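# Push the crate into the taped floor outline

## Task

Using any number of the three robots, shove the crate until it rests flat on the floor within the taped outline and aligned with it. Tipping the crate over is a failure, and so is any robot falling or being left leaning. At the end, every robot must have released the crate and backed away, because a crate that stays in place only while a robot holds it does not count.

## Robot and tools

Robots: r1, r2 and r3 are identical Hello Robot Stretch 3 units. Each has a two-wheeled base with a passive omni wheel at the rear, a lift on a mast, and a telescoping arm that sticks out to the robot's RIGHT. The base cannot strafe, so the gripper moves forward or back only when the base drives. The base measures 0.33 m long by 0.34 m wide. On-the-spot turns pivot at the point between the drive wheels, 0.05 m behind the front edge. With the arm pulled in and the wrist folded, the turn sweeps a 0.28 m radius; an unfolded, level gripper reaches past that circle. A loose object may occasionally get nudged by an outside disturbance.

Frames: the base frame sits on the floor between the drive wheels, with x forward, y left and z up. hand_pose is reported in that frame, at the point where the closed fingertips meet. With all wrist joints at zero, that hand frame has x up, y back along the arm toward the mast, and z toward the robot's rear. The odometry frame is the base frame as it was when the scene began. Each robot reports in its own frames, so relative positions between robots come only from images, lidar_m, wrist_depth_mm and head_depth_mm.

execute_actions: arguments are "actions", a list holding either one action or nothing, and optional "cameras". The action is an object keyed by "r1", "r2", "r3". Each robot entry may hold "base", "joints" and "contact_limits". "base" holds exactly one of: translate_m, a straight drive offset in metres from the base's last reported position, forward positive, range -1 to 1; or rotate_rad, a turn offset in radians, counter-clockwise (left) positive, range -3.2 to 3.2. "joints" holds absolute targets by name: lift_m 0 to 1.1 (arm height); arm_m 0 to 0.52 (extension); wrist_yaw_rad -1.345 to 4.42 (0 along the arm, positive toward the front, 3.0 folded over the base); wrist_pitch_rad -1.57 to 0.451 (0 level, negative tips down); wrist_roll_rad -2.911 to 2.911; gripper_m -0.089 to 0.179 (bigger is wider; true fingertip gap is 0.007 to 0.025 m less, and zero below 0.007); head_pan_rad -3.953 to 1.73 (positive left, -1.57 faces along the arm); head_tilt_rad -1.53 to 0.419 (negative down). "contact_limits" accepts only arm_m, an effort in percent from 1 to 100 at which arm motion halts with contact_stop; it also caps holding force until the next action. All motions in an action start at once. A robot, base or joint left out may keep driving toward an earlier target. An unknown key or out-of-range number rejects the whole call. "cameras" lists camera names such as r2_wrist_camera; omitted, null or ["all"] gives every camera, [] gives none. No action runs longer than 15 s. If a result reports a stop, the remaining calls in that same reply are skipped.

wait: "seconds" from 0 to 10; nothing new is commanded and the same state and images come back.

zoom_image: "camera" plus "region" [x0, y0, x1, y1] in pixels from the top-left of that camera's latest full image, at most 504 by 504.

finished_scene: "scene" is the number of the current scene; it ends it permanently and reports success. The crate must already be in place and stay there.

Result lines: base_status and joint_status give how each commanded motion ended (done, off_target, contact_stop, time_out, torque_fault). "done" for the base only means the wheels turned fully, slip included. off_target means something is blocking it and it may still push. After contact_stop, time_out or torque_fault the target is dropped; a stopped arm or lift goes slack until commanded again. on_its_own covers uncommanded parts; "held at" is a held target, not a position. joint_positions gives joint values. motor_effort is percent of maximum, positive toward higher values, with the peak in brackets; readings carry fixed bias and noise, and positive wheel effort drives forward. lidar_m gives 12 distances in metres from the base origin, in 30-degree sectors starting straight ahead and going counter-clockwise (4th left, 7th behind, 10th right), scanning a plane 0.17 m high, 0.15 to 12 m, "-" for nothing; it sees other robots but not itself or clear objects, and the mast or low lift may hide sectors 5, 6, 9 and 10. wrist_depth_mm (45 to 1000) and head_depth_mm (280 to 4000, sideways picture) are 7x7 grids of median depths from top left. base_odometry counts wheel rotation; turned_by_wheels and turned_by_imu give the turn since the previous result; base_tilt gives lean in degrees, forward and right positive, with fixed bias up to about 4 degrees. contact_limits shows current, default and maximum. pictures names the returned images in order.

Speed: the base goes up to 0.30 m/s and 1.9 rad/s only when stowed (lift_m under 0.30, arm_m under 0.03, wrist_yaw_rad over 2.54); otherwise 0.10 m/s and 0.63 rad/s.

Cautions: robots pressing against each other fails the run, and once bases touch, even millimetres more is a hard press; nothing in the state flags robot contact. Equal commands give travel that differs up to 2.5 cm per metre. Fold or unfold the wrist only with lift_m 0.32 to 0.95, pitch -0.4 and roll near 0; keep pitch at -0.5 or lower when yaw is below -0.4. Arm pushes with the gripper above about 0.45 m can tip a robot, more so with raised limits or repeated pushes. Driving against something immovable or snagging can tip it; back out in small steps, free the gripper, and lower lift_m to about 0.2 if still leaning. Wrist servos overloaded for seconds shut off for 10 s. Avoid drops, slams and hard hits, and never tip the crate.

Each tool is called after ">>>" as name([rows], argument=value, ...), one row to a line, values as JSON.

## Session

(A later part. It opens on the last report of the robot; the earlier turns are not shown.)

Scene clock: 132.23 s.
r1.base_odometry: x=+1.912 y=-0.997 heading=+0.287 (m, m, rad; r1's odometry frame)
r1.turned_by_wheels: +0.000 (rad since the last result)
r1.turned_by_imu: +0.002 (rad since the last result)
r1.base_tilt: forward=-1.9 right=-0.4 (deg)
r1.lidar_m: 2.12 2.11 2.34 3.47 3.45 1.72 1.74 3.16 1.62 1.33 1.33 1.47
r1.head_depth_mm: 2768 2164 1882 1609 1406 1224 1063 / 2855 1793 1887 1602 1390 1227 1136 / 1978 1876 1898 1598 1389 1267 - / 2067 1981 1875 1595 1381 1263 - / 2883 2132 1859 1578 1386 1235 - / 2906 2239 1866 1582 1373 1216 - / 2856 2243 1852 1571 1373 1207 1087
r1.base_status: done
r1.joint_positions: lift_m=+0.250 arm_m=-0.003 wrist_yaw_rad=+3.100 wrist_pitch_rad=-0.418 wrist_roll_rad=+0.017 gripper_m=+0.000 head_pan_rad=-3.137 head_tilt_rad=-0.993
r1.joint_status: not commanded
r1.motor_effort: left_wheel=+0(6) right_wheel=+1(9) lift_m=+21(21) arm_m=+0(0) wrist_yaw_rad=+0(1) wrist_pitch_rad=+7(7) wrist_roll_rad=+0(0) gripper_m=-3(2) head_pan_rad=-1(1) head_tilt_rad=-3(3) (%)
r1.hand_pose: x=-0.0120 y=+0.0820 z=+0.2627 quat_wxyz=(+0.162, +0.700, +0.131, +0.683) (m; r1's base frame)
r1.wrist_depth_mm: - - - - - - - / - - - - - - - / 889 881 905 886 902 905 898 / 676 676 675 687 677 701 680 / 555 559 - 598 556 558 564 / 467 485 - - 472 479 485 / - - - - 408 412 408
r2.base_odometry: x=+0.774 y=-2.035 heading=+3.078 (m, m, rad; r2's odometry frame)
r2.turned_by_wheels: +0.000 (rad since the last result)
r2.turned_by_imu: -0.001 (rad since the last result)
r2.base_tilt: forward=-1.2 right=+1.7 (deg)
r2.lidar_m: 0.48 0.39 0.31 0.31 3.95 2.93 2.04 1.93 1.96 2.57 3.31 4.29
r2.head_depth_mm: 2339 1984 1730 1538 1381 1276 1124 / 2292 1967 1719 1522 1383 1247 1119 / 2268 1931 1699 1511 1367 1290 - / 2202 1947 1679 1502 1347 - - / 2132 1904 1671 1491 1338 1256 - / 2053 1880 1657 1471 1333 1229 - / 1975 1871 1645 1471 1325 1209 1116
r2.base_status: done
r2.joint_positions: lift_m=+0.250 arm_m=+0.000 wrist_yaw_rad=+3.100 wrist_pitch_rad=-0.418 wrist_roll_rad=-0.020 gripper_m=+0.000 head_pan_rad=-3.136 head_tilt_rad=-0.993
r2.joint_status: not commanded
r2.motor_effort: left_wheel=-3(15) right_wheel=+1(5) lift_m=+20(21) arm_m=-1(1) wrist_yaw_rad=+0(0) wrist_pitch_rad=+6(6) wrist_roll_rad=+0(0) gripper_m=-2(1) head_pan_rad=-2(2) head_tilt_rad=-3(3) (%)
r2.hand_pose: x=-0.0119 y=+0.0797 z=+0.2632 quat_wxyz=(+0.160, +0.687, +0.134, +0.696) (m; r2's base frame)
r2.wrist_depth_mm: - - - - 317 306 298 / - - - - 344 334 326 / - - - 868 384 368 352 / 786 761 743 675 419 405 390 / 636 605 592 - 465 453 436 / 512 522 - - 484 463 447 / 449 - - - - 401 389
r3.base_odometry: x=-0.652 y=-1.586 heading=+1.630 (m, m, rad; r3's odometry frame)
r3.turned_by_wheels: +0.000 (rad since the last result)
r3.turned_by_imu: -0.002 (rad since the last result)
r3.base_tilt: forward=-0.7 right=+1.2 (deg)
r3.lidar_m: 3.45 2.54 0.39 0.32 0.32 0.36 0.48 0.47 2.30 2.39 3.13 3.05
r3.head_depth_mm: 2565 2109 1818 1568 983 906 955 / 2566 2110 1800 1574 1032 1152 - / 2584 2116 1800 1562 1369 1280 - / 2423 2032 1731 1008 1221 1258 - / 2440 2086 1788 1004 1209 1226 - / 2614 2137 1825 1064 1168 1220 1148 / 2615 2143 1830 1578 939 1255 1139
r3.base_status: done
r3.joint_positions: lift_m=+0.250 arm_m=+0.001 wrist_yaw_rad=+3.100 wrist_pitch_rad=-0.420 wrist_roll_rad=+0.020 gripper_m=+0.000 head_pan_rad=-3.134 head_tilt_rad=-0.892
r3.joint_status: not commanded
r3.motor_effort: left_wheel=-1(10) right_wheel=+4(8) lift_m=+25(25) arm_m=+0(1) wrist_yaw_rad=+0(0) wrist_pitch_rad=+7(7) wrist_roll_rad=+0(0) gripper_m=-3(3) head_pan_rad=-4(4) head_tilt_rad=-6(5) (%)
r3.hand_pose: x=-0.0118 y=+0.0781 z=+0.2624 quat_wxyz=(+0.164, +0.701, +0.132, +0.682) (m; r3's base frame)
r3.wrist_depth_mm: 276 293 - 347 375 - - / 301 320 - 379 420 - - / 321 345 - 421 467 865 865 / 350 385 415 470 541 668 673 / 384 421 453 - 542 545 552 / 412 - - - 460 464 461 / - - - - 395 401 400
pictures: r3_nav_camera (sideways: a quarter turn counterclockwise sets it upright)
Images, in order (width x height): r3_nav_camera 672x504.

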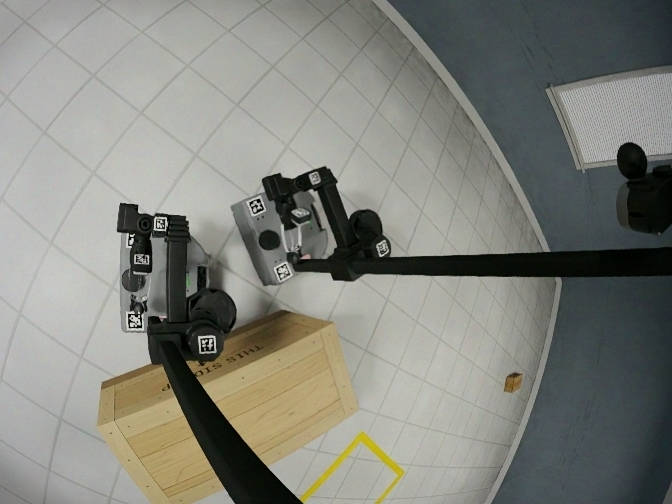

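>>> execute_actions([
  {"r2":{"base":{"rotate_rad":-1.67}},"r3":{"base":{"rotate_rad":-1.23}}},
], cameras=[])

>>> execute_actions([
  {"r2":{"base":{"translate_m":-0.38}},"r3":{"base":{"translate_m":-0.39}}},
], cameras=["r3_nav_camera","r1_nav_camera"])

Scene clock: 137.60 s.
r1.base_odometry: x=+1.912 y=-0.997 heading=+0.287 (m, m, rad; r1's odometry frame)
r1.turned_by_wheels: +0.000 (rad since the last result)
r1.turned_by_imu: +0.001 (rad since the last result)
r1.base_tilt: forward=-2.1 right=-0.4 (deg)
r1.lidar_m: 2.12 2.10 2.34 3.46 3.47 1.72 1.74 3.17 1.62 1.33 1.33 1.47
r1.head_depth_mm: 2145 2158 1889 1617 1397 1236 1072 / 2845 1798 1900 1609 1392 1233 1124 / 2039 1892 1874 1600 1376 1268 - / 2023 1991 1862 1582 1384 1271 - / 2928 2101 1851 1584 1383 1237 - / 2857 2275 1860 1575 1375 1210 - / 2833 2257 1842 1575 1369 1215 1083
r1.base_status: not commanded
r1.joint_positions: lift_m=+0.250 arm_m=-0.003 wrist_yaw_rad=+3.100 wrist_pitch_rad=-0.418 wrist_roll_rad=+0.017 gripper_m=+0.000 head_pan_rad=-3.137 head_tilt_rad=-0.993
r1.joint_status: not commanded
r1.motor_effort: left_wheel=+0(1) right_wheel=+1(1) lift_m=+22(21) arm_m=+0(0) wrist_yaw_rad=-1(0) wrist_pitch_rad=+7(7) wrist_roll_rad=+0(0) gripper_m=-1(2) head_pan_rad=+0(1) head_tilt_rad=-2(3) (%)
r1.hand_pose: x=-0.0120 y=+0.0820 z=+0.2627 quat_wxyz=(+0.162, +0.700, +0.131, +0.683) (m; r1's base frame)
r1.wrist_depth_mm: - - - - - - - / - - - - - - - / 858 887 879 870 891 889 888 / 680 680 699 682 677 692 690 / 554 563 - 609 561 559 560 / 471 491 - - 472 473 471 / - - - - 408 415 411
r2.base_odometry: x=+0.774 y=-2.035 heading=+1.408 (m, m, rad; r2's odometry frame)
r2.turned_by_wheels: -1.670 (rad since the last result)
r2.turned_by_imu: -1.689 (rad since the last result)
r2.base_tilt: forward=-1.2 right=+1.8 (deg)
r2.lidar_m: 2.39 3.31 4.77 0.47 0.42 0.32 0.31 3.93 3.29 2.12 1.93 1.94
r2.head_depth_mm: 2316 1991 1725 1086 974 1167 984 / 2304 1975 1720 1074 966 1211 1111 / 2224 1936 1697 1066 961 1050 - / 2167 1931 1678 1058 967 - - / 2186 1907 1680 1485 1310 1259 - / 2196 1880 1647 1491 1340 1237 - / 2174 1880 1633 1463 1327 1210 1115
r2.base_status: done
r2.joint_positions: lift_m=+0.250 arm_m=+0.000 wrist_yaw_rad=+3.100 wrist_pitch_rad=-0.418 wrist_roll_rad=-0.020 gripper_m=+0.000 head_pan_rad=-3.136 head_tilt_rad=-0.993
r2.joint_status: not commanded
r2.motor_effort: left_wheel=+2(16) right_wheel=-1(6) lift_m=+20(20) arm_m=-1(1) wrist_yaw_rad=+0(0) wrist_pitch_rad=+7(7) wrist_roll_rad=+0(0) gripper_m=-1(3) head_pan_rad=-2(2) head_tilt_rad=-2(2) (%)
r2.hand_pose: x=-0.0119 y=+0.0797 z=+0.2632 quat_wxyz=(+0.160, +0.687, +0.134, +0.696) (m; r2's base frame)
r2.wrist_depth_mm: 355 470 - 594 - - - / 354 491 - 727 - - - / 351 497 - 550 881 866 843 / 346 480 659 468 652 659 638 / 343 476 590 - 553 542 529 / 342 447 - - 480 461 450 / 323 - - - - 397 387
r3.base_odometry: x=-0.652 y=-1.586 heading=+0.400 (m, m, rad; r3's odometry frame)
r3.turned_by_wheels: -1.230 (rad since the last result)
r3.turned_by_imu: -1.207 (rad since the last result)
r3.base_tilt: forward=-0.7 right=+1.2 (deg)
r3.lidar_m: 2.80 3.05 4.29 2.70 2.44 0.33 0.32 0.33 0.37 0.36 2.30 2.32
r3.head_depth_mm: 2543 2106 1805 1571 993 1006 1150 / 2557 2116 1806 1106 981 949 - / 2581 2121 1819 1110 983 923 - / 2580 2125 1810 1114 984 1010 - / 2426 2122 1802 1114 984 1043 - / 2257 2127 1806 1113 987 1067 1150 / 2602 2143 1830 1115 988 1092 1047
r3.base_status: done
r3.joint_positions: lift_m=+0.250 arm_m=+0.001 wrist_yaw_rad=+3.100 wrist_pitch_rad=-0.420 wrist_roll_rad=+0.020 gripper_m=+0.000 head_pan_rad=-3.134 head_tilt_rad=-0.892
r3.joint_status: not commanded
r3.motor_effort: left_wheel=+2(10) right_wheel=-2(8) lift_m=+25(25) arm_m=+0(0) wrist_yaw_rad=+0(0) wrist_pitch_rad=+7(7) wrist_roll_rad=+0(0) gripper_m=-3(3) head_pan_rad=-5(4) head_tilt_rad=-6(5) (%)
r3.hand_pose: x=-0.0118 y=+0.0781 z=+0.2624 quat_wxyz=(+0.164, +0.701, +0.132, +0.682) (m; r3's base frame)
r3.wrist_depth_mm: - - - - - - - / - - - - - - - / 374 850 - 867 858 862 873 / 371 659 665 648 671 657 660 / 367 542 559 - 540 549 553 / 358 - - - 464 463 463 / - - - - 403 401 399
pictures: none
No camera images: the call's "cameras" was empty. Leave "cameras" out to get every camera's image.

Scene clock: 140.50 s.
r1.base_odometry: x=+1.912 y=-0.997 heading=+0.287 (m, m, rad; r1's odometry frame)
r1.turned_by_wheels: +0.000 (rad since the last result)
r1.turned_by_imu: +0.001 (rad since the last result)
r1.base_tilt: forward=-2.0 right=-0.4 (deg)
r1.lidar_m: 2.12 2.11 2.33 3.47 3.45 1.42 1.44 3.16 1.62 1.34 1.32 1.47
r1.head_depth_mm: 2881 1953 1907 1610 1395 1236 1069 / 2942 1610 1764 1613 1387 1232 1136 / 2699 1662 1804 1603 1385 1268 - / 2676 1711 1823 1596 1377 1264 - / 2905 1752 1874 1583 1371 1240 - / 2872 2262 1848 1578 1376 1206 - / 2787 2241 1848 1573 1372 1204 1085
r1.base_status: not commanded
r1.joint_positions: lift_m=+0.250 arm_m=-0.003 wrist_yaw_rad=+3.100 wrist_pitch_rad=-0.418 wrist_roll_rad=+0.017 gripper_m=+0.000 head_pan_rad=-3.137 head_tilt_rad=-0.993
r1.joint_status: not commanded
r1.motor_effort: left_wheel=+0(0) right_wheel=+1(1) lift_m=+21(22) arm_m=+0(0) wrist_yaw_rad=+0(1) wrist_pitch_rad=+7(7) wrist_roll_rad=+0(0) gripper_m=-1(3) head_pan_rad=-1(1) head_tilt_rad=-4(2) (%)
r1.hand_pose: x=-0.0120 y=+0.0820 z=+0.2627 quat_wxyz=(+0.162, +0.700, +0.131, +0.683) (m; r1's base frame)
r1.wrist_depth_mm: - - - - - - - / - - - - - - - / 870 877 897 887 879 918 890 / 687 688 686 681 691 686 692 / 553 557 - 600 562 567 566 / 467 493 - - 480 479 481 / - - - - 412 412 418
r2.base_odometry: x=+0.712 y=-2.410 heading=+1.407 (m, m, rad; r2's odometry frame)
r2.turned_by_wheels: -0.001 (rad since the last result)
r2.turned_by_imu: +0.051 (rad since the last result)
r2.base_tilt: forward=-1.3 right=+1.7 (deg)
r2.lidar_m: 2.75 3.59 4.11 0.48 0.35 0.28 0.27 3.66 3.42 2.29 2.13 2.16
r2.head_depth_mm: 2338 1965 1739 1079 974 932 982 / 2286 1972 1722 1071 964 1080 1107 / 2021 1938 1705 1066 961 - - / 1971 1920 1667 1055 947 - - / 2207 1906 1665 1489 1329 1255 - / 2170 1888 1657 1481 1335 1234 - / 2138 1872 1640 1467 1326 1215 1116
r2.base_status: translate_m off_target (by the wheels' count: -0.3798 of -0.3800)
r2.joint_positions: lift_m=+0.250 arm_m=+0.000 wrist_yaw_rad=+3.100 wrist_pitch_rad=-0.418 wrist_roll_rad=-0.020 gripper_m=+0.000 head_pan_rad=-3.136 head_tilt_rad=-0.994
r2.joint_status: not commanded
r2.on_its_own: left_wheel is at rest, and its effort (-63) is outside its rest range (-18 to +18)
r2.motor_effort: left_wheel=-63(100) right_wheel=-10(46) lift_m=+21(21) arm_m=-1(1) wrist_yaw_rad=+0(3) wrist_pitch_rad=+6(6) wrist_roll_rad=+0(0) gripper_m=-3(2) head_pan_rad=-2(2) head_tilt_rad=-3(3) (%)
r2.hand_pose: x=-0.0120 y=+0.0798 z=+0.2632 quat_wxyz=(+0.160, +0.687, +0.134, +0.696) (m; r2's base frame)
r2.wrist_depth_mm: 294 374 - 629 - - - / 291 398 - - - - - / 293 399 - 547 813 863 847 / 292 399 571 471 623 663 645 / 293 394 567 - 534 539 529 / 292 375 - - 476 462 446 / 277 - - - - 395 388
r3.base_odometry: x=-1.011 y=-1.737 heading=+0.400 (m, m, rad; r3's odometry frame)
r3.turned_by_wheels: -0.001 (rad since the last result)
r3.turned_by_imu: +0.060 (rad since the last result)
r3.base_tilt: forward=-0.7 right=+1.2 (deg)
r3.lidar_m: 3.18 3.36 3.63 2.42 0.36 0.28 0.28 0.30 0.37 0.39 2.51 2.55
r3.head_depth_mm: 2571 2098 1803 1563 995 889 1141 / 2544 2105 1798 1560 980 893 - / 2555 2103 1796 1569 981 902 - / 2571 2132 1801 1574 983 917 - / 2134 2057 1813 1118 985 924 - / 2058 2092 1799 1110 988 981 1156 / 2591 2152 1816 1120 991 1043 1051
r3.base_status: translate_m off_target (by the wheels' count: -0.3895 of -0.3900)
r3.joint_positions: lift_m=+0.250 arm_m=+0.001 wrist_yaw_rad=+3.100 wrist_pitch_rad=-0.419 wrist_roll_rad=+0.020 gripper_m=+0.000 head_pan_rad=-3.135 head_tilt_rad=-0.895
r3.joint_status: not commanded
r3.on_its_own: left_wheel is at rest, and its effort (-61) is outside its rest range (-18 to +18); right_wheel is at rest, and its effort (-64) is outside its rest range (-18 to +18)
r3.motor_effort: left_wheel=-61(90) right_wheel=-64(93) lift_m=+28(28) arm_m=+0(0) wrist_yaw_rad=+0(3) wrist_pitch_rad=+7(7) wrist_roll_rad=+0(0) gripper_m=-3(3) head_pan_rad=-3(4) head_tilt_rad=-3(5) (%)
r3.hand_pose: x=-0.0119 y=+0.0783 z=+0.2625 quat_wxyz=(+0.163, +0.701, +0.131, +0.682) (m; r3's base frame)
r3.wrist_depth_mm: 290 - - - - - - / 294 - - - - - - / 297 813 - 869 862 849 865 / 300 605 671 665 669 674 676 / 302 413 553 - 546 545 550 / 294 - - - 460 463 463 / - - - - 399 402 396
pictures: r1_nav_camera (sideways: a quarter turn counterclockwise sets it upright), r3_nav_camera (sideways: a quarter turn counterclockwise sets it upright)
Images, in order (width x height): r1_nav_camera 672x504, r3_nav_camera 672x504.

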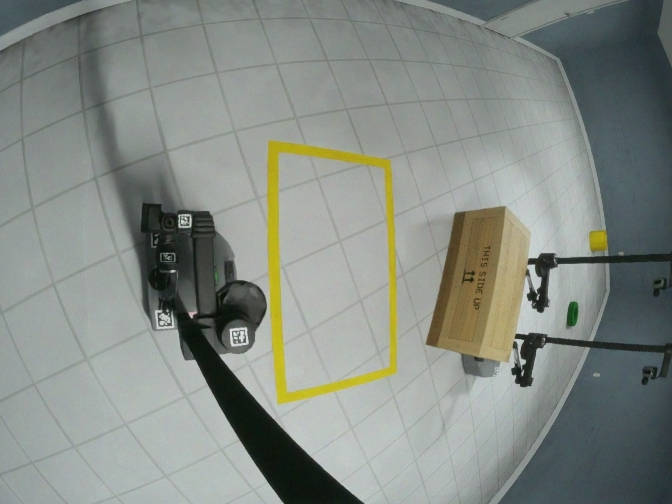

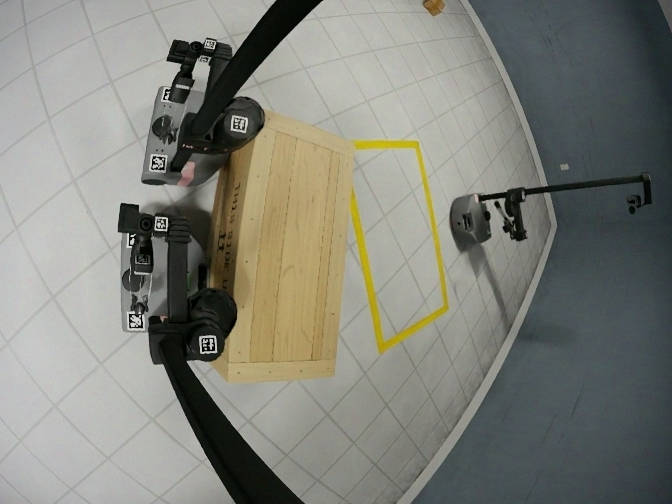

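>>> execute_actions([
  {"r2":{"base":{"translate_m":-0.27}},"r3":{"base":{"translate_m":-0.40}}},
], cameras=["r3_nav_camera","r1_nav_camera"])

Scene clock: 149.60 s.
r1.base_odometry: x=+1.912 y=-0.997 heading=+0.287 (m, m, rad; r1's odometry frame)
r1.turned_by_wheels: +0.000 (rad since the last result)
r1.turned_by_imu: +0.002 (rad since the last result)
r1.base_tilt: forward=-2.0 right=-0.3 (deg)
r1.lidar_m: 2.12 2.10 2.33 3.48 3.46 1.13 1.12 1.24 1.62 1.33 1.33 1.47
r1.head_depth_mm: 2873 1751 1795 1616 1395 1242 1070 / 2984 1563 1448 1592 1384 1227 1129 / 2917 1618 1433 1606 1389 1269 - / 2793 1601 1477 1600 1389 1262 - / 2884 1585 1515 1584 1376 1239 - / 2825 2261 1662 1587 1373 1215 - / 2828 2251 1847 1569 1368 1211 1082
r1.base_status: not commanded
r1.joint_positions: lift_m=+0.250 arm_m=-0.003 wrist_yaw_rad=+3.100 wrist_pitch_rad=-0.418 wrist_roll_rad=+0.017 gripper_m=+0.000 head_pan_rad=-3.137 head_tilt_rad=-0.993
r1.joint_status: not commanded
r1.motor_effort: left_wheel=+0(0) right_wheel=+1(1) lift_m=+22(21) arm_m=+0(0) wrist_yaw_rad=-1(1) wrist_pitch_rad=+7(7) wrist_roll_rad=+0(0) gripper_m=-2(3) head_pan_rad=-1(1) head_tilt_rad=-4(3) (%)
r1.hand_pose: x=-0.0120 y=+0.0820 z=+0.2627 quat_wxyz=(+0.162, +0.700, +0.131, +0.683) (m; r1's base frame)
r1.wrist_depth_mm: - - - - - - - / - - - - - - - / 881 866 937 892 886 898 875 / 686 686 697 697 686 690 685 / 564 551 - 602 559 558 567 / 469 485 - - 469 476 489 / - - - - 412 411 412
r2.base_odometry: x=+0.668 y=-2.676 heading=+1.407 (m, m, rad; r2's odometry frame)
r2.turned_by_wheels: +0.000 (rad since the last result)
r2.turned_by_imu: -0.001 (rad since the last result)
r2.base_tilt: forward=-1.1 right=+1.9 (deg)
r2.lidar_m: 2.94 3.85 3.89 0.49 0.45 0.30 0.28 3.46 3.50 2.46 2.29 2.32
r2.head_depth_mm: 2341 1975 1731 1077 989 1114 992 / 2271 1952 1713 1068 968 1214 1110 / 1854 1829 1691 1071 960 - - / 1821 1831 1683 1059 955 - - / 2191 1929 1666 1441 1305 1254 - / 2190 1878 1652 1482 1328 1230 - / 2144 1877 1641 1464 1325 1213 1121
r2.base_status: done
r2.joint_positions: lift_m=+0.250 arm_m=+0.000 wrist_yaw_rad=+3.100 wrist_pitch_rad=-0.418 wrist_roll_rad=-0.020 gripper_m=+0.000 head_pan_rad=-3.136 head_tilt_rad=-0.994
r2.joint_status: not commanded
r2.motor_effort: left_wheel=-10(96) right_wheel=-1(37) lift_m=+21(21) arm_m=-1(1) wrist_yaw_rad=+0(0) wrist_pitch_rad=+6(6) wrist_roll_rad=+0(0) gripper_m=-2(1) head_pan_rad=-2(2) head_tilt_rad=-2(3) (%)
r2.hand_pose: x=-0.0120 y=+0.0798 z=+0.2632 quat_wxyz=(+0.160, +0.687, +0.134, +0.696) (m; r2's base frame)
r2.wrist_depth_mm: 380 567 - - - - - / 365 584 - - - - - / 364 522 - 584 877 860 818 / 358 495 485 509 687 675 648 / 349 520 539 - 562 541 530 / 337 458 - - 477 458 446 / 310 - - - - 401 393
r3.base_odometry: x=-1.379 y=-1.893 heading=+0.399 (m, m, rad; r3's odometry frame)
r3.turned_by_wheels: -0.001 (rad since the last result)
r3.turned_by_imu: -0.029 (rad since the last result)
r3.base_tilt: forward=-0.7 right=+1.2 (deg)
r3.lidar_m: 3.42 3.72 3.36 2.19 2.01 0.30 0.27 0.28 0.34 0.36 2.75 2.77
r3.head_depth_mm: 2347 2105 1804 1577 1334 1192 1149 / 2470 2114 1803 1103 976 924 - / 2561 2108 1788 1575 986 905 - / 2576 2119 1803 1574 984 907 - / 2553 2040 1815 1585 986 913 - / 2557 1873 1802 1577 987 907 1141 / 1580 2095 1833 1572 990 900 1121
r3.base_status: translate_m off_target (by the wheels' count: -0.3996 of -0.4000)
r3.joint_positions: lift_m=+0.250 arm_m=+0.001 wrist_yaw_rad=+3.100 wrist_pitch_rad=-0.419 wrist_roll_rad=+0.020 gripper_m=+0.000 head_pan_rad=-3.135 head_tilt_rad=-0.895
r3.joint_status: not commanded
r3.on_its_own: left_wheel is at rest, and its effort (-62) is outside its rest range (-18 to +18); right_wheel is at rest, and its effort (-55) is outside its rest range (-18 to +18)
r3.motor_effort: left_wheel=-62(85) right_wheel=-55(85) lift_m=+28(28) arm_m=+0(1) wrist_yaw_rad=+0(0) wrist_pitch_rad=+7(7) wrist_roll_rad=+0(0) gripper_m=-3(3) head_pan_rad=-3(3) head_tilt_rad=-3(4) (%)
r3.hand_pose: x=-0.0120 y=+0.0783 z=+0.2625 quat_wxyz=(+0.163, +0.701, +0.131, +0.682) (m; r3's base frame)
r3.wrist_depth_mm: - - - - - - - / - - - - - - - / 785 856 - 861 860 861 851 / 362 687 661 669 667 673 673 / 358 538 558 - 543 557 549 / 340 - - - 457 458 459 / - - - - 403 399 401
pictures: r1_nav_camera (sideways: a quarter turn counterclockwise sets it upright), r3_nav_camera (sideways: a quarter turn counterclockwise sets it upright)
Images, in order (width x height): r1_nav_camera 672x504, r3_nav_camera 672x504.

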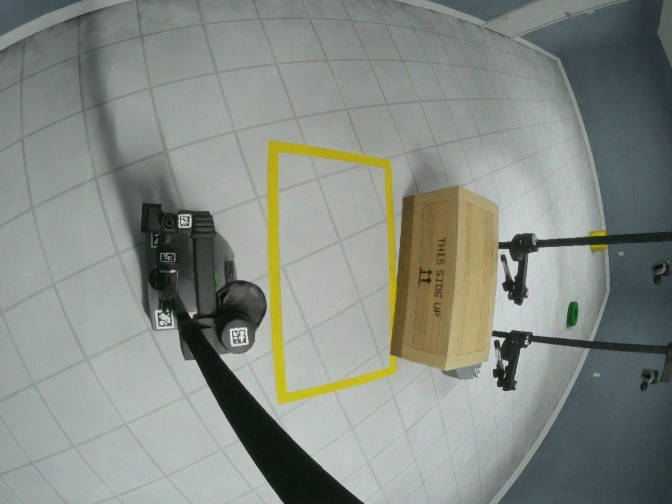

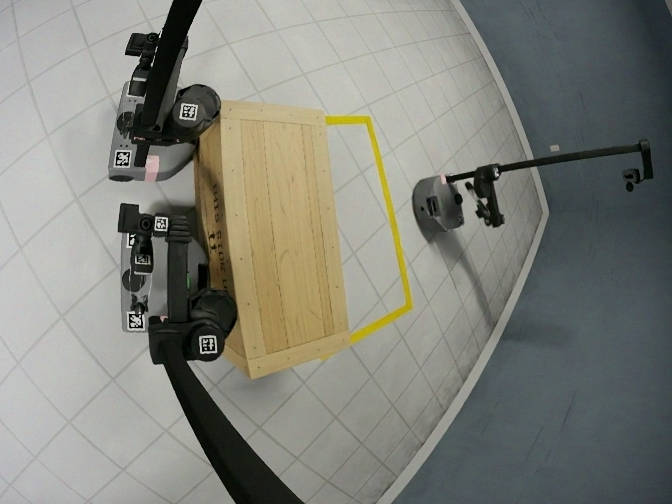

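>>> execute_actions([
  {"r2":{"base":{"rotate_rad":0.13}},"r3":{"base":{"rotate_rad":0.17}}},
], cameras=[])

>>> execute_actions([
  {"r2":{"base":{"translate_m":-0.32}},"r3":{"base":{"translate_m":-0.38}}},
], cameras=["r3_nav_camera","r1_nav_camera"])

Scene clock: 153.77 s.
r1.base_odometry: x=+1.912 y=-0.997 heading=+0.287 (m, m, rad; r1's odometry frame)
r1.turned_by_wheels: +0.000 (rad since the last result)
r1.turned_by_imu: +0.001 (rad since the last result)
r1.base_tilt: forward=-1.9 right=-0.4 (deg)
r1.lidar_m: 2.11 2.11 2.34 3.48 3.46 1.13 1.13 1.24 1.62 1.33 1.33 1.47
r1.head_depth_mm: 2864 1732 1807 1606 1402 1227 1073 / 2987 1580 1444 1609 1391 1240 1137 / 2977 1643 1426 1597 1385 1273 - / 2822 1586 1478 1578 1383 1268 - / 2891 1590 1516 1584 1381 1239 - / 2847 2254 1652 1576 1367 1209 - / 2856 2233 1853 1571 1362 1209 1086
r1.base_status: not commanded
r1.joint_positions: lift_m=+0.250 arm_m=-0.003 wrist_yaw_rad=+3.100 wrist_pitch_rad=-0.418 wrist_roll_rad=+0.017 gripper_m=+0.000 head_pan_rad=-3.137 head_tilt_rad=-0.993
r1.joint_status: not commanded
r1.motor_effort: left_wheel=+0(0) right_wheel=+1(1) lift_m=+21(22) arm_m=+0(1) wrist_yaw_rad=+0(1) wrist_pitch_rad=+7(7) wrist_roll_rad=+0(0) gripper_m=-2(3) head_pan_rad=-1(1) head_tilt_rad=-3(2) (%)
r1.hand_pose: x=-0.0120 y=+0.0820 z=+0.2627 quat_wxyz=(+0.162, +0.700, +0.131, +0.683) (m; r1's base frame)
r1.wrist_depth_mm: - - - - - - - / - - - - - - - / 883 875 920 911 916 878 887 / 680 675 683 689 705 692 691 / 562 557 - 606 563 566 569 / 474 489 - - 474 477 475 / - - - - 406 418 420
r2.base_odometry: x=+0.668 y=-2.676 heading=+1.537 (m, m, rad; r2's odometry frame)
r2.turned_by_wheels: +0.130 (rad since the last result)
r2.turned_by_imu: +0.130 (rad since the last result)
r2.base_tilt: forward=-1.1 right=+1.8 (deg)
r2.lidar_m: 3.29 3.86 3.35 0.49 0.39 0.28 0.28 3.46 3.16 2.36 2.29 2.39
r2.head_depth_mm: 2254 1978 1723 1084 977 1082 997 / 1742 1824 1706 1067 963 1200 1110 / 1904 1815 1702 1061 957 - - / 2202 1923 1689 1075 967 - - / 2194 1910 1671 1492 1352 1261 - / 2197 1874 1660 1475 1333 1237 - / 2163 1851 1632 1469 1317 1211 1117
r2.base_status: done
r2.joint_positions: lift_m=+0.250 arm_m=+0.000 wrist_yaw_rad=+3.100 wrist_pitch_rad=-0.418 wrist_roll_rad=-0.020 gripper_m=+0.000 head_pan_rad=-3.136 head_tilt_rad=-0.994
r2.joint_status: not commanded
r2.motor_effort: left_wheel=-3(19) right_wheel=+2(5) lift_m=+21(21) arm_m=-1(1) wrist_yaw_rad=+0(0) wrist_pitch_rad=+7(6) wrist_roll_rad=+0(0) gripper_m=-2(2) head_pan_rad=-2(2) head_tilt_rad=-3(2) (%)
r2.hand_pose: x=-0.0120 y=+0.0798 z=+0.2632 quat_wxyz=(+0.160, +0.687, +0.134, +0.696) (m; r2's base frame)
r2.wrist_depth_mm: 323 439 - 640 - - - / 318 456 - 742 - - - / 317 454 - 545 915 873 812 / 313 444 552 490 686 667 646 / 312 436 572 - 554 545 533 / 305 402 - - 480 460 447 / 291 - - - - 400 391
r3.base_odometry: x=-1.379 y=-1.893 heading=+0.568 (m, m, rad; r3's odometry frame)
r3.turned_by_wheels: +0.169 (rad since the last result)
r3.turned_by_imu: +0.159 (rad since the last result)
r3.base_tilt: forward=-0.7 right=+1.3 (deg)
r3.lidar_m: 3.72 4.96 2.78 2.07 0.39 0.29 0.28 0.29 0.39 0.37 2.74 2.85
r3.head_depth_mm: 2556 2107 1794 1568 979 904 1139 / 2554 2094 1809 1564 981 895 - / 2568 2107 1806 1573 982 899 - / 2337 1861 1812 1573 984 918 - / 1572 1848 1804 1566 987 922 - / 2569 2151 1815 1582 986 926 1152 / 2593 2154 1819 1584 994 925 1093
r3.base_status: done
r3.joint_positions: lift_m=+0.250 arm_m=+0.001 wrist_yaw_rad=+3.100 wrist_pitch_rad=-0.419 wrist_roll_rad=+0.020 gripper_m=+0.000 head_pan_rad=-3.135 head_tilt_rad=-0.895
r3.joint_status: not commanded
r3.on_its_own: left_wheel is at rest, and its effort (-27) is outside its rest range (-18 to +18)
r3.motor_effort: left_wheel=-27(69) right_wheel=-11(31) lift_m=+28(28) arm_m=+0(0) wrist_yaw_rad=+0(0) wrist_pitch_rad=+7(7) wrist_roll_rad=+0(0) gripper_m=-3(3) head_pan_rad=-3(3) head_tilt_rad=-3(3) (%)
r3.hand_pose: x=-0.0120 y=+0.0783 z=+0.2625 quat_wxyz=(+0.163, +0.701, +0.131, +0.682) (m; r3's base frame)
r3.wrist_depth_mm: 315 - - - - - - / 315 - - - - - - / 319 802 - 863 845 865 864 / 318 463 659 663 676 676 665 / 319 459 558 - 544 547 551 / 309 - - - 458 460 463 / - - - - 395 397 400
pictures: none
No camera images: the call's "cameras" was empty. Leave "cameras" out to get every camera's image.

Scene clock: 156.63 s.
r1.base_odometry: x=+1.912 y=-0.997 heading=+0.287 (m, m, rad; r1's odometry frame)
r1.turned_by_wheels: +0.000 (rad since the last result)
r1.turned_by_imu: +0.001 (rad since the last result)
r1.base_tilt: forward=-2.0 right=-0.3 (deg)
r1.lidar_m: 2.12 2.11 2.34 3.47 3.46 0.78 0.77 0.81 1.62 1.33 1.33 1.47
r1.head_depth_mm: 2865 1542 1623 1511 1398 1242 1067 / 2980 2253 1325 1224 1389 1222 1138 / 2929 2290 1326 1239 1385 1272 - / 2921 2281 1318 1266 1390 1264 - / 2699 1434 1305 1272 1375 1237 - / 2837 2257 1300 1281 1371 1219 - / 2828 2247 1860 1542 1359 1210 1087
r1.base_status: not commanded
r1.joint_positions: lift_m=+0.250 arm_m=-0.003 wrist_yaw_rad=+3.100 wrist_pitch_rad=-0.418 wrist_roll_rad=+0.017 gripper_m=+0.000 head_pan_rad=-3.137 head_tilt_rad=-0.993
r1.joint_status: not commanded
r1.motor_effort: left_wheel=+1(0) right_wheel=+1(1) lift_m=+21(21) arm_m=+0(1) wrist_yaw_rad=-1(0) wrist_pitch_rad=+7(7) wrist_roll_rad=+0(0) gripper_m=-3(2) head_pan_rad=-1(1) head_tilt_rad=-3(3) (%)
r1.hand_pose: x=-0.0120 y=+0.0820 z=+0.2627 quat_wxyz=(+0.162, +0.700, +0.131, +0.683) (m; r1's base frame)
r1.wrist_depth_mm: - - - - - - - / - - - - - - - / 878 889 899 911 873 893 893 / 693 667 697 678 680 699 687 / 559 555 - 606 558 563 562 / 468 485 - - 470 475 477 / - - - - 407 412 413
r2.base_odometry: x=+0.657 y=-2.996 heading=+1.537 (m, m, rad; r2's odometry frame)
r2.turned_by_wheels: +0.000 (rad since the last result)
r2.turned_by_imu: +0.001 (rad since the last result)
r2.base_tilt: forward=-1.0 right=+1.8 (deg)
r2.lidar_m: 3.54 4.13 3.13 0.49 0.42 0.29 0.27 3.19 3.33 2.51 2.44 2.55
r2.head_depth_mm: 2321 1988 1728 1085 970 1102 979 / 2256 1652 1648 1071 962 1216 1108 / 2202 1688 1678 1062 963 - - / 2227 1911 1688 1054 964 - - / 2218 1895 1675 1493 1350 1263 - / 2192 1874 1662 1475 1331 1233 - / 2162 1862 1634 1474 1324 1203 1116
r2.base_status: done
r2.joint_positions: lift_m=+0.250 arm_m=+0.000 wrist_yaw_rad=+3.100 wrist_pitch_rad=-0.418 wrist_roll_rad=-0.020 gripper_m=+0.000 head_pan_rad=-3.136 head_tilt_rad=-0.994
r2.joint_status: not commanded
r2.motor_effort: left_wheel=-1(96) right_wheel=+0(50) lift_m=+21(21) arm_m=-1(1) wrist_yaw_rad=+0(0) wrist_pitch_rad=+6(6) wrist_roll_rad=+0(0) gripper_m=-1(2) head_pan_rad=-2(2) head_tilt_rad=-2(2) (%)
r2.hand_pose: x=-0.0120 y=+0.0798 z=+0.2632 quat_wxyz=(+0.160, +0.687, +0.134, +0.696) (m; r2's base frame)
r2.wrist_depth_mm: 368 527 - - - - - / 359 547 - - - - - / 352 525 - 583 890 868 830 / 341 502 493 497 681 667 660 / 330 491 550 - 562 546 531 / 325 439 - - 475 460 454 / 301 - - - - 393 390
r3.base_odometry: x=-1.699 y=-2.097 heading=+0.568 (m, m, rad; r3's odometry frame)
r3.turned_by_wheels: -0.001 (rad since the last result)
r3.turned_by_imu: -0.004 (rad since the last result)
r3.base_tilt: forward=-0.7 right=+1.2 (deg)
r3.lidar_m: 4.08 5.28 2.57 1.89 0.44 0.30 0.27 0.28 0.35 0.37 2.92 3.05
r3.head_depth_mm: 2441 2100 1791 1567 978 917 1141 / 2572 2107 1790 1565 979 906 - / 2549 2114 1805 1565 982 900 - / 2567 1716 1659 1576 985 913 - / 2566 1563 1616 1569 986 908 - / 2433 1984 1765 1571 989 913 1148 / 2596 2125 1816 1579 987 915 1127
r3.base_status: translate_m off_target (by the wheels' count: -0.3795 of -0.3800)
r3.joint_positions: lift_m=+0.250 arm_m=+0.001 wrist_yaw_rad=+3.100 wrist_pitch_rad=-0.419 wrist_roll_rad=+0.020 gripper_m=+0.000 head_pan_rad=-3.135 head_tilt_rad=-0.895
r3.joint_status: not commanded
r3.on_its_own: left_wheel is at rest, and its effort (-69) is outside its rest range (-18 to +18); right_wheel is at rest, and its effort (-61) is outside its rest range (-18 to +18)
r3.motor_effort: left_wheel=-69(71) right_wheel=-61(83) lift_m=+28(27) arm_m=+0(0) wrist_yaw_rad=-1(0) wrist_pitch_rad=+7(7) wrist_roll_rad=+0(0) gripper_m=-3(3) head_pan_rad=-3(4) head_tilt_rad=-4(3) (%)
r3.hand_pose: x=-0.0120 y=+0.0783 z=+0.2625 quat_wxyz=(+0.163, +0.701, +0.131, +0.682) (m; r3's base frame)
r3.wrist_depth_mm: - - - - - - - / 357 - - - - - - / 356 851 - 849 868 855 877 / 354 642 666 669 671 674 657 / 349 524 555 - 545 547 551 / 331 - - - 461 464 462 / - - - - 396 399 397
pictures: r1_nav_camera (sideways: a quarter turn counterclockwise sets it upright), r3_nav_camera (sideways: a quarter turn counterclockwise sets it upright)
Images, in order (width x height): r1_nav_camera 672x504, r3_nav_camera 672x504.

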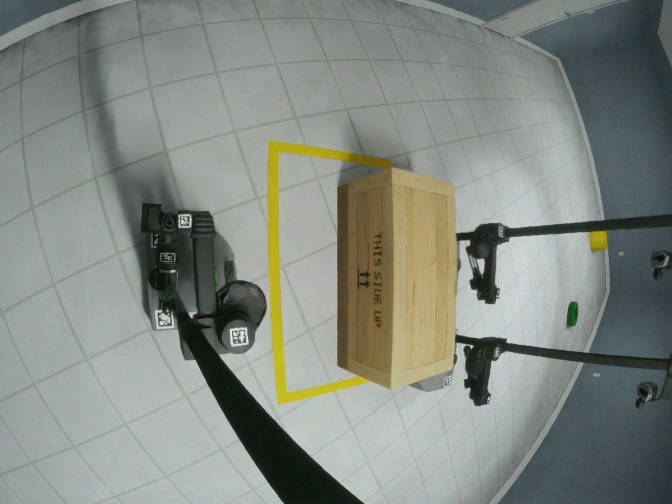

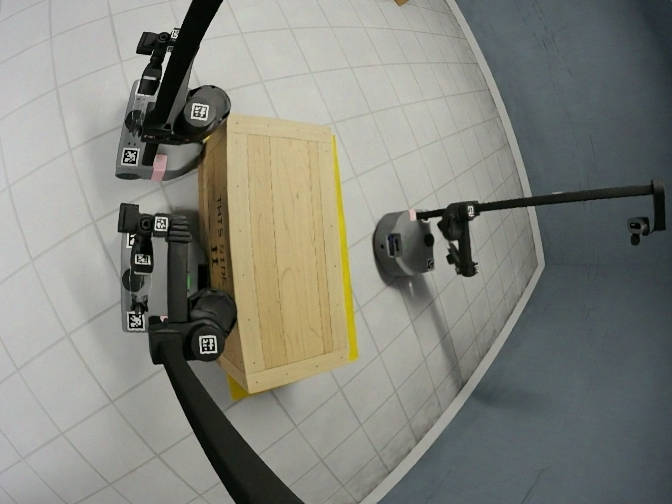

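>>> execute_actions([
  {"r2":{"base":{"translate_m":-0.215}},"r3":{"base":{"translate_m":-0.235}}},
], cameras=["r2_nav_camera","r3_nav_camera","r1_nav_camera"])

Scene clock: 160.80 s.
r1.base_odometry: x=+1.912 y=-0.997 heading=+0.287 (m, m, rad; r1's odometry frame)
r1.turned_by_wheels: +0.000 (rad since the last result)
r1.turned_by_imu: +0.001 (rad since the last result)
r1.base_tilt: forward=-1.9 right=-0.4 (deg)
r1.lidar_m: 2.12 2.11 2.33 3.47 3.46 0.56 0.54 0.56 1.63 1.33 1.33 1.46
r1.head_depth_mm: 2742 2184 1300 1158 1328 1230 1070 / 2970 2311 1573 1130 1200 1225 1138 / 2955 2267 1831 1120 1205 1276 - / 2900 2288 1285 1120 1215 1262 - / 2802 2146 1244 1115 1222 1242 - / 2783 2242 1845 1103 1232 1217 - / 2865 2231 1844 1131 1295 1216 1086
r1.base_status: not commanded
r1.joint_positions: lift_m=+0.250 arm_m=-0.003 wrist_yaw_rad=+3.100 wrist_pitch_rad=-0.418 wrist_roll_rad=+0.017 gripper_m=+0.000 head_pan_rad=-3.137 head_tilt_rad=-0.993
r1.joint_status: not commanded
r1.motor_effort: left_wheel=-1(2) right_wheel=+1(1) lift_m=+21(22) arm_m=+1(0) wrist_yaw_rad=+0(0) wrist_pitch_rad=+7(7) wrist_roll_rad=+0(0) gripper_m=-3(3) head_pan_rad=-1(1) head_tilt_rad=-3(3) (%)
r1.hand_pose: x=-0.0120 y=+0.0820 z=+0.2627 quat_wxyz=(+0.162, +0.700, +0.131, +0.683) (m; r1's base frame)
r1.wrist_depth_mm: - - - - - - - / - - - - - - - / 892 884 921 883 880 893 875 / 677 687 685 672 683 689 695 / 554 556 - 612 566 560 559 / 471 484 - - 472 475 473 / - - - - 413 415 410
r2.base_odometry: x=+0.650 y=-3.211 heading=+1.537 (m, m, rad; r2's odometry frame)
r2.turned_by_wheels: +0.000 (rad since the last result)
r2.turned_by_imu: +0.004 (rad since the last result)
r2.base_tilt: forward=-1.2 right=+1.8 (deg)
r2.lidar_m: 3.73 4.34 3.02 0.49 0.44 0.29 0.27 3.00 3.15 2.62 2.54 2.65
r2.head_depth_mm: 2315 1459 1675 1079 980 1109 997 / 2182 1232 1536 1072 964 1219 1112 / 2267 1848 1581 1065 961 - - / 2245 1918 1695 1055 965 - - / 2184 1908 1676 1493 1348 1262 - / 2195 1889 1654 1476 1328 1232 - / 2142 1853 1636 1464 1326 1207 1122
r2.base_status: done
r2.joint_positions: lift_m=+0.250 arm_m=+0.000 wrist_yaw_rad=+3.100 wrist_pitch_rad=-0.418 wrist_roll_rad=-0.020 gripper_m=+0.000 head_pan_rad=-3.136 head_tilt_rad=-0.994
r2.joint_status: not commanded
r2.on_its_own: left_wheel is at rest, and its effort (-20) is outside its rest range (-18 to +18)
r2.motor_effort: left_wheel=-20(100) right_wheel=-4(44) lift_m=+21(21) arm_m=-1(1) wrist_yaw_rad=+0(0) wrist_pitch_rad=+6(6) wrist_roll_rad=+0(0) gripper_m=-2(2) head_pan_rad=-2(2) head_tilt_rad=-2(2) (%)
r2.hand_pose: x=-0.0120 y=+0.0798 z=+0.2632 quat_wxyz=(+0.160, +0.687, +0.134, +0.696) (m; r2's base frame)
r2.wrist_depth_mm: 371 564 - - - - - / 370 578 - - - - - / 360 525 - 583 922 858 860 / 348 493 493 517 684 669 656 / 336 503 552 - 556 540 532 / 327 458 - - 481 460 449 / 300 - - - - 397 391
r3.base_odometry: x=-1.897 y=-2.223 heading=+0.567 (m, m, rad; r3's odometry frame)
r3.turned_by_wheels: -0.001 (rad since the last result)
r3.turned_by_imu: +0.015 (rad since the last result)
r3.base_tilt: forward=-0.7 right=+1.3 (deg)
r3.lidar_m: 4.29 5.46 2.37 1.77 0.45 0.30 0.27 0.28 0.35 0.37 3.02 3.15
r3.head_depth_mm: 2329 2074 1778 1565 974 929 1148 / 2550 2104 1806 1569 979 911 - / 2569 2124 1800 1563 982 903 - / 2589 2127 1561 1457 983 908 - / 2571 2120 1487 1455 983 908 - / 2403 1984 1733 1579 988 911 1133 / 2590 2150 1823 1583 989 911 1104
r3.base_status: translate_m off_target (by the wheels' count: -0.2345 of -0.2350)
r3.joint_positions: lift_m=+0.250 arm_m=+0.001 wrist_yaw_rad=+3.100 wrist_pitch_rad=-0.419 wrist_roll_rad=+0.020 gripper_m=+0.000 head_pan_rad=-3.135 head_tilt_rad=-0.895
r3.joint_status: not commanded
r3.on_its_own: left_wheel is at rest, and its effort (-65) is outside its rest range (-18 to +18); right_wheel is at rest, and its effort (-61) is outside its rest range (-18 to +18)
r3.motor_effort: left_wheel=-65(72) right_wheel=-61(83) lift_m=+28(28) arm_m=+0(0) wrist_yaw_rad=+0(0) wrist_pitch_rad=+7(7) wrist_roll_rad=+0(0) gripper_m=-3(3) head_pan_rad=-3(4) head_tilt_rad=-4(4) (%)
r3.hand_pose: x=-0.0120 y=+0.0783 z=+0.2625 quat_wxyz=(+0.163, +0.701, +0.131, +0.682) (m; r3's base frame)
r3.wrist_depth_mm: - - - - - - - / 369 - - - - - - / 359 865 - 852 856 846 850 / 360 666 665 672 660 669 679 / 352 519 545 - 549 542 550 / 337 - - - 460 465 463 / - - - - 397 396 398
pictures: r1_nav_camera (sideways: a quarter turn counterclockwise sets it upright), r2_nav_camera (sideways: a quarter turn counterclockwise sets it upright), r3_nav_camera (sideways: a quarter turn counterclockwise sets it upright)
Images, in order (width x height): r1_nav_camera 672x504, r2_nav_camera 672x504, r3_nav_camera 672x504.

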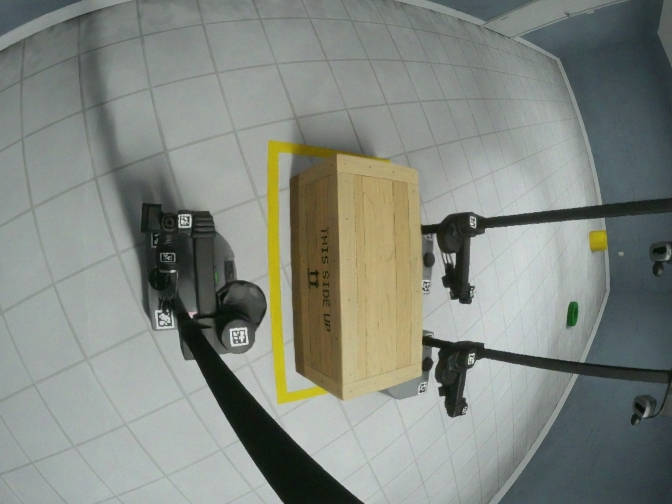

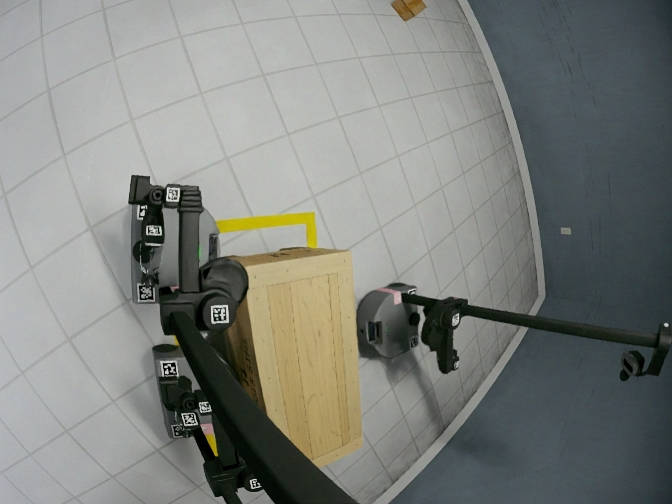

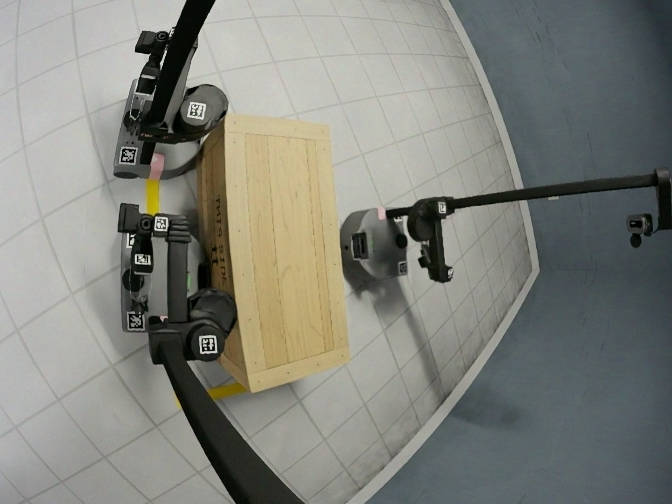

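Inside and aligned. Clear out.

>>> execute_actions([
  {"r1":{"base":{"translate_m":0.3}},"r2":{"base":{"translate_m":0.5}},"r3":{"base":{"translate_m":0.5}}},
], cameras=["r3_nav_camera","r1_nav_camera"])

Scene clock: 165.97 s.
r1.base_odometry: x=+2.200 y=-0.912 heading=+0.287 (m, m, rad; r1's odometry frame)
r1.turned_by_wheels: +0.000 (rad since the last result)
r1.turned_by_imu: +0.002 (rad since the last result)
r1.base_tilt: forward=-2.0 right=-0.3 (deg)
r1.lidar_m: 1.84 1.83 2.02 3.21 3.55 0.87 0.84 0.88 1.49 1.23 1.22 1.36
r1.head_depth_mm: 2974 2184 1865 1577 1401 1240 1069 / 2723 2025 1338 1377 1390 1229 1132 / 2949 2229 1317 1381 1388 1264 - / 2603 2000 1312 1395 1399 1258 - / 2879 2276 1312 1398 1370 1237 - / 2818 2248 1309 1407 1367 1218 - / 2893 2232 1834 1535 1377 1216 1076
r1.base_status: done
r1.joint_positions: lift_m=+0.250 arm_m=-0.003 wrist_yaw_rad=+3.100 wrist_pitch_rad=-0.418 wrist_roll_rad=+0.017 gripper_m=+0.000 head_pan_rad=-3.137 head_tilt_rad=-0.993
r1.joint_status: not commanded
r1.motor_effort: left_wheel=+0(7) right_wheel=+1(7) lift_m=+21(21) arm_m=+0(1) wrist_yaw_rad=+0(1) wrist_pitch_rad=+7(7) wrist_roll_rad=+0(0) gripper_m=-3(2) head_pan_rad=+0(1) head_tilt_rad=-3(3) (%)
r1.hand_pose: x=-0.0120 y=+0.0820 z=+0.2627 quat_wxyz=(+0.162, +0.700, +0.131, +0.683) (m; r1's base frame)
r1.wrist_depth_mm: - - - - - - - / - - - - - - - / 866 875 929 871 872 911 890 / 674 679 690 693 694 683 684 / 561 555 - 614 565 568 557 / 472 485 - - 474 475 473 / - - - - 411 417 410
r2.base_odometry: x=+0.667 y=-2.711 heading=+1.537 (m, m, rad; r2's odometry frame)
r2.turned_by_wheels: +0.000 (rad since the last result)
r2.turned_by_imu: -0.001 (rad since the last result)
r2.base_tilt: forward=-1.1 right=+1.7 (deg)
r2.lidar_m: 3.37 3.89 3.31 0.49 2.47 0.82 0.77 3.42 3.17 2.37 2.30 2.41
r2.head_depth_mm: 2334 1390 1259 1491 1386 1118 1003 / 2046 1372 1236 1470 1372 1251 1113 / 1938 1366 1228 1449 1364 - - / 2257 1833 1245 1443 1355 - - / 2207 1896 1677 1487 1350 1261 - / 2178 1884 1640 1483 1341 1233 - / 2150 1858 1645 1476 1313 1207 1115
r2.base_status: done
r2.joint_positions: lift_m=+0.250 arm_m=+0.000 wrist_yaw_rad=+3.100 wrist_pitch_rad=-0.418 wrist_roll_rad=-0.020 gripper_m=+0.000 head_pan_rad=-3.136 head_tilt_rad=-0.994
r2.joint_status: not commanded
r2.motor_effort: left_wheel=-1(12) right_wheel=+0(5) lift_m=+21(21) arm_m=-1(1) wrist_yaw_rad=+0(0) wrist_pitch_rad=+6(6) wrist_roll_rad=+0(0) gripper_m=-2(2) head_pan_rad=-2(2) head_tilt_rad=-2(3) (%)
r2.hand_pose: x=-0.0120 y=+0.0798 z=+0.2632 quat_wxyz=(+0.160, +0.687, +0.134, +0.696) (m; r2's base frame)
r2.wrist_depth_mm: - - - - - - - / - - - - - - - / - - - 591 889 858 843 / 780 719 496 513 688 675 644 / 623 598 545 - 559 545 530 / 510 514 - - 478 454 451 / 448 - - - - 398 391
r3.base_odometry: x=-1.475 y=-1.954 heading=+0.567 (m, m, rad; r3's odometry frame)
r3.turned_by_wheels: +0.000 (rad since the last result)
r3.turned_by_imu: +0.002 (rad since the last result)
r3.base_tilt: forward=-0.7 right=+1.2 (deg)
r3.lidar_m: 3.82 5.01 2.67 2.01 1.97 0.83 0.77 0.78 3.79 0.37 2.80 2.92
r3.head_depth_mm: 2537 2120 1766 1506 1395 1250 1146 / 2526 2108 1276 1309 1386 1260 - / 2535 2108 1270 1291 1388 1283 - / 2056 1965 1275 1276 1386 1245 - / 1835 1996 1281 1263 1399 1251 - / 2596 2122 1274 1242 1392 1252 1150 / 2581 2137 1287 1229 1400 1258 1138
r3.base_status: done
r3.joint_positions: lift_m=+0.250 arm_m=+0.001 wrist_yaw_rad=+3.100 wrist_pitch_rad=-0.419 wrist_roll_rad=+0.020 gripper_m=+0.000 head_pan_rad=-3.135 head_tilt_rad=-0.895
r3.joint_status: not commanded
r3.motor_effort: left_wheel=+0(55) right_wheel=+2(53) lift_m=+27(28) arm_m=+0(0) wrist_yaw_rad=+0(1) wrist_pitch_rad=+7(7) wrist_roll_rad=+0(0) gripper_m=-3(3) head_pan_rad=-3(4) head_tilt_rad=-4(3) (%)
r3.hand_pose: x=-0.0120 y=+0.0783 z=+0.2625 quat_wxyz=(+0.163, +0.701, +0.131, +0.682) (m; r3's base frame)
r3.wrist_depth_mm: - - - - - - - / - - - - - - - / 842 868 - 852 843 877 870 / 667 665 663 675 667 666 657 / 541 543 561 - 553 550 543 / 472 - - - 455 466 457 / - - - - 400 402 399
pictures: r1_nav_camera (sideways: a quarter turn counterclockwise sets it upright), r3_nav_camera (sideways: a quarter turn counterclockwise sets it upright)
Images, in order (width x height): r1_nav_camera 672x504, r3_nav_camera 672x504.

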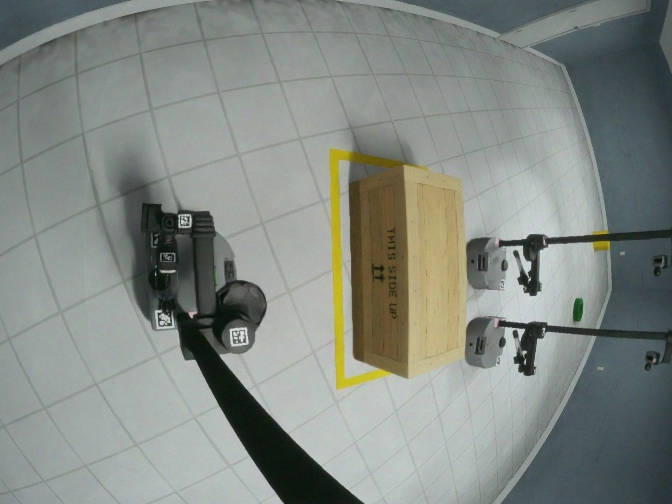

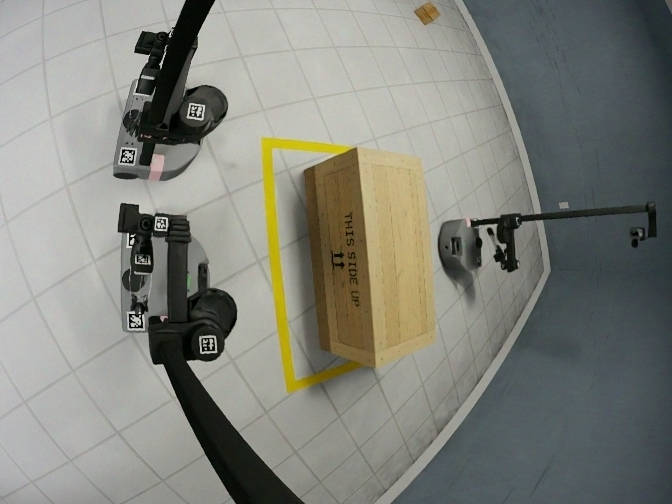

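>>> finished_scene(scene=2)

The scene is finished: the task was done.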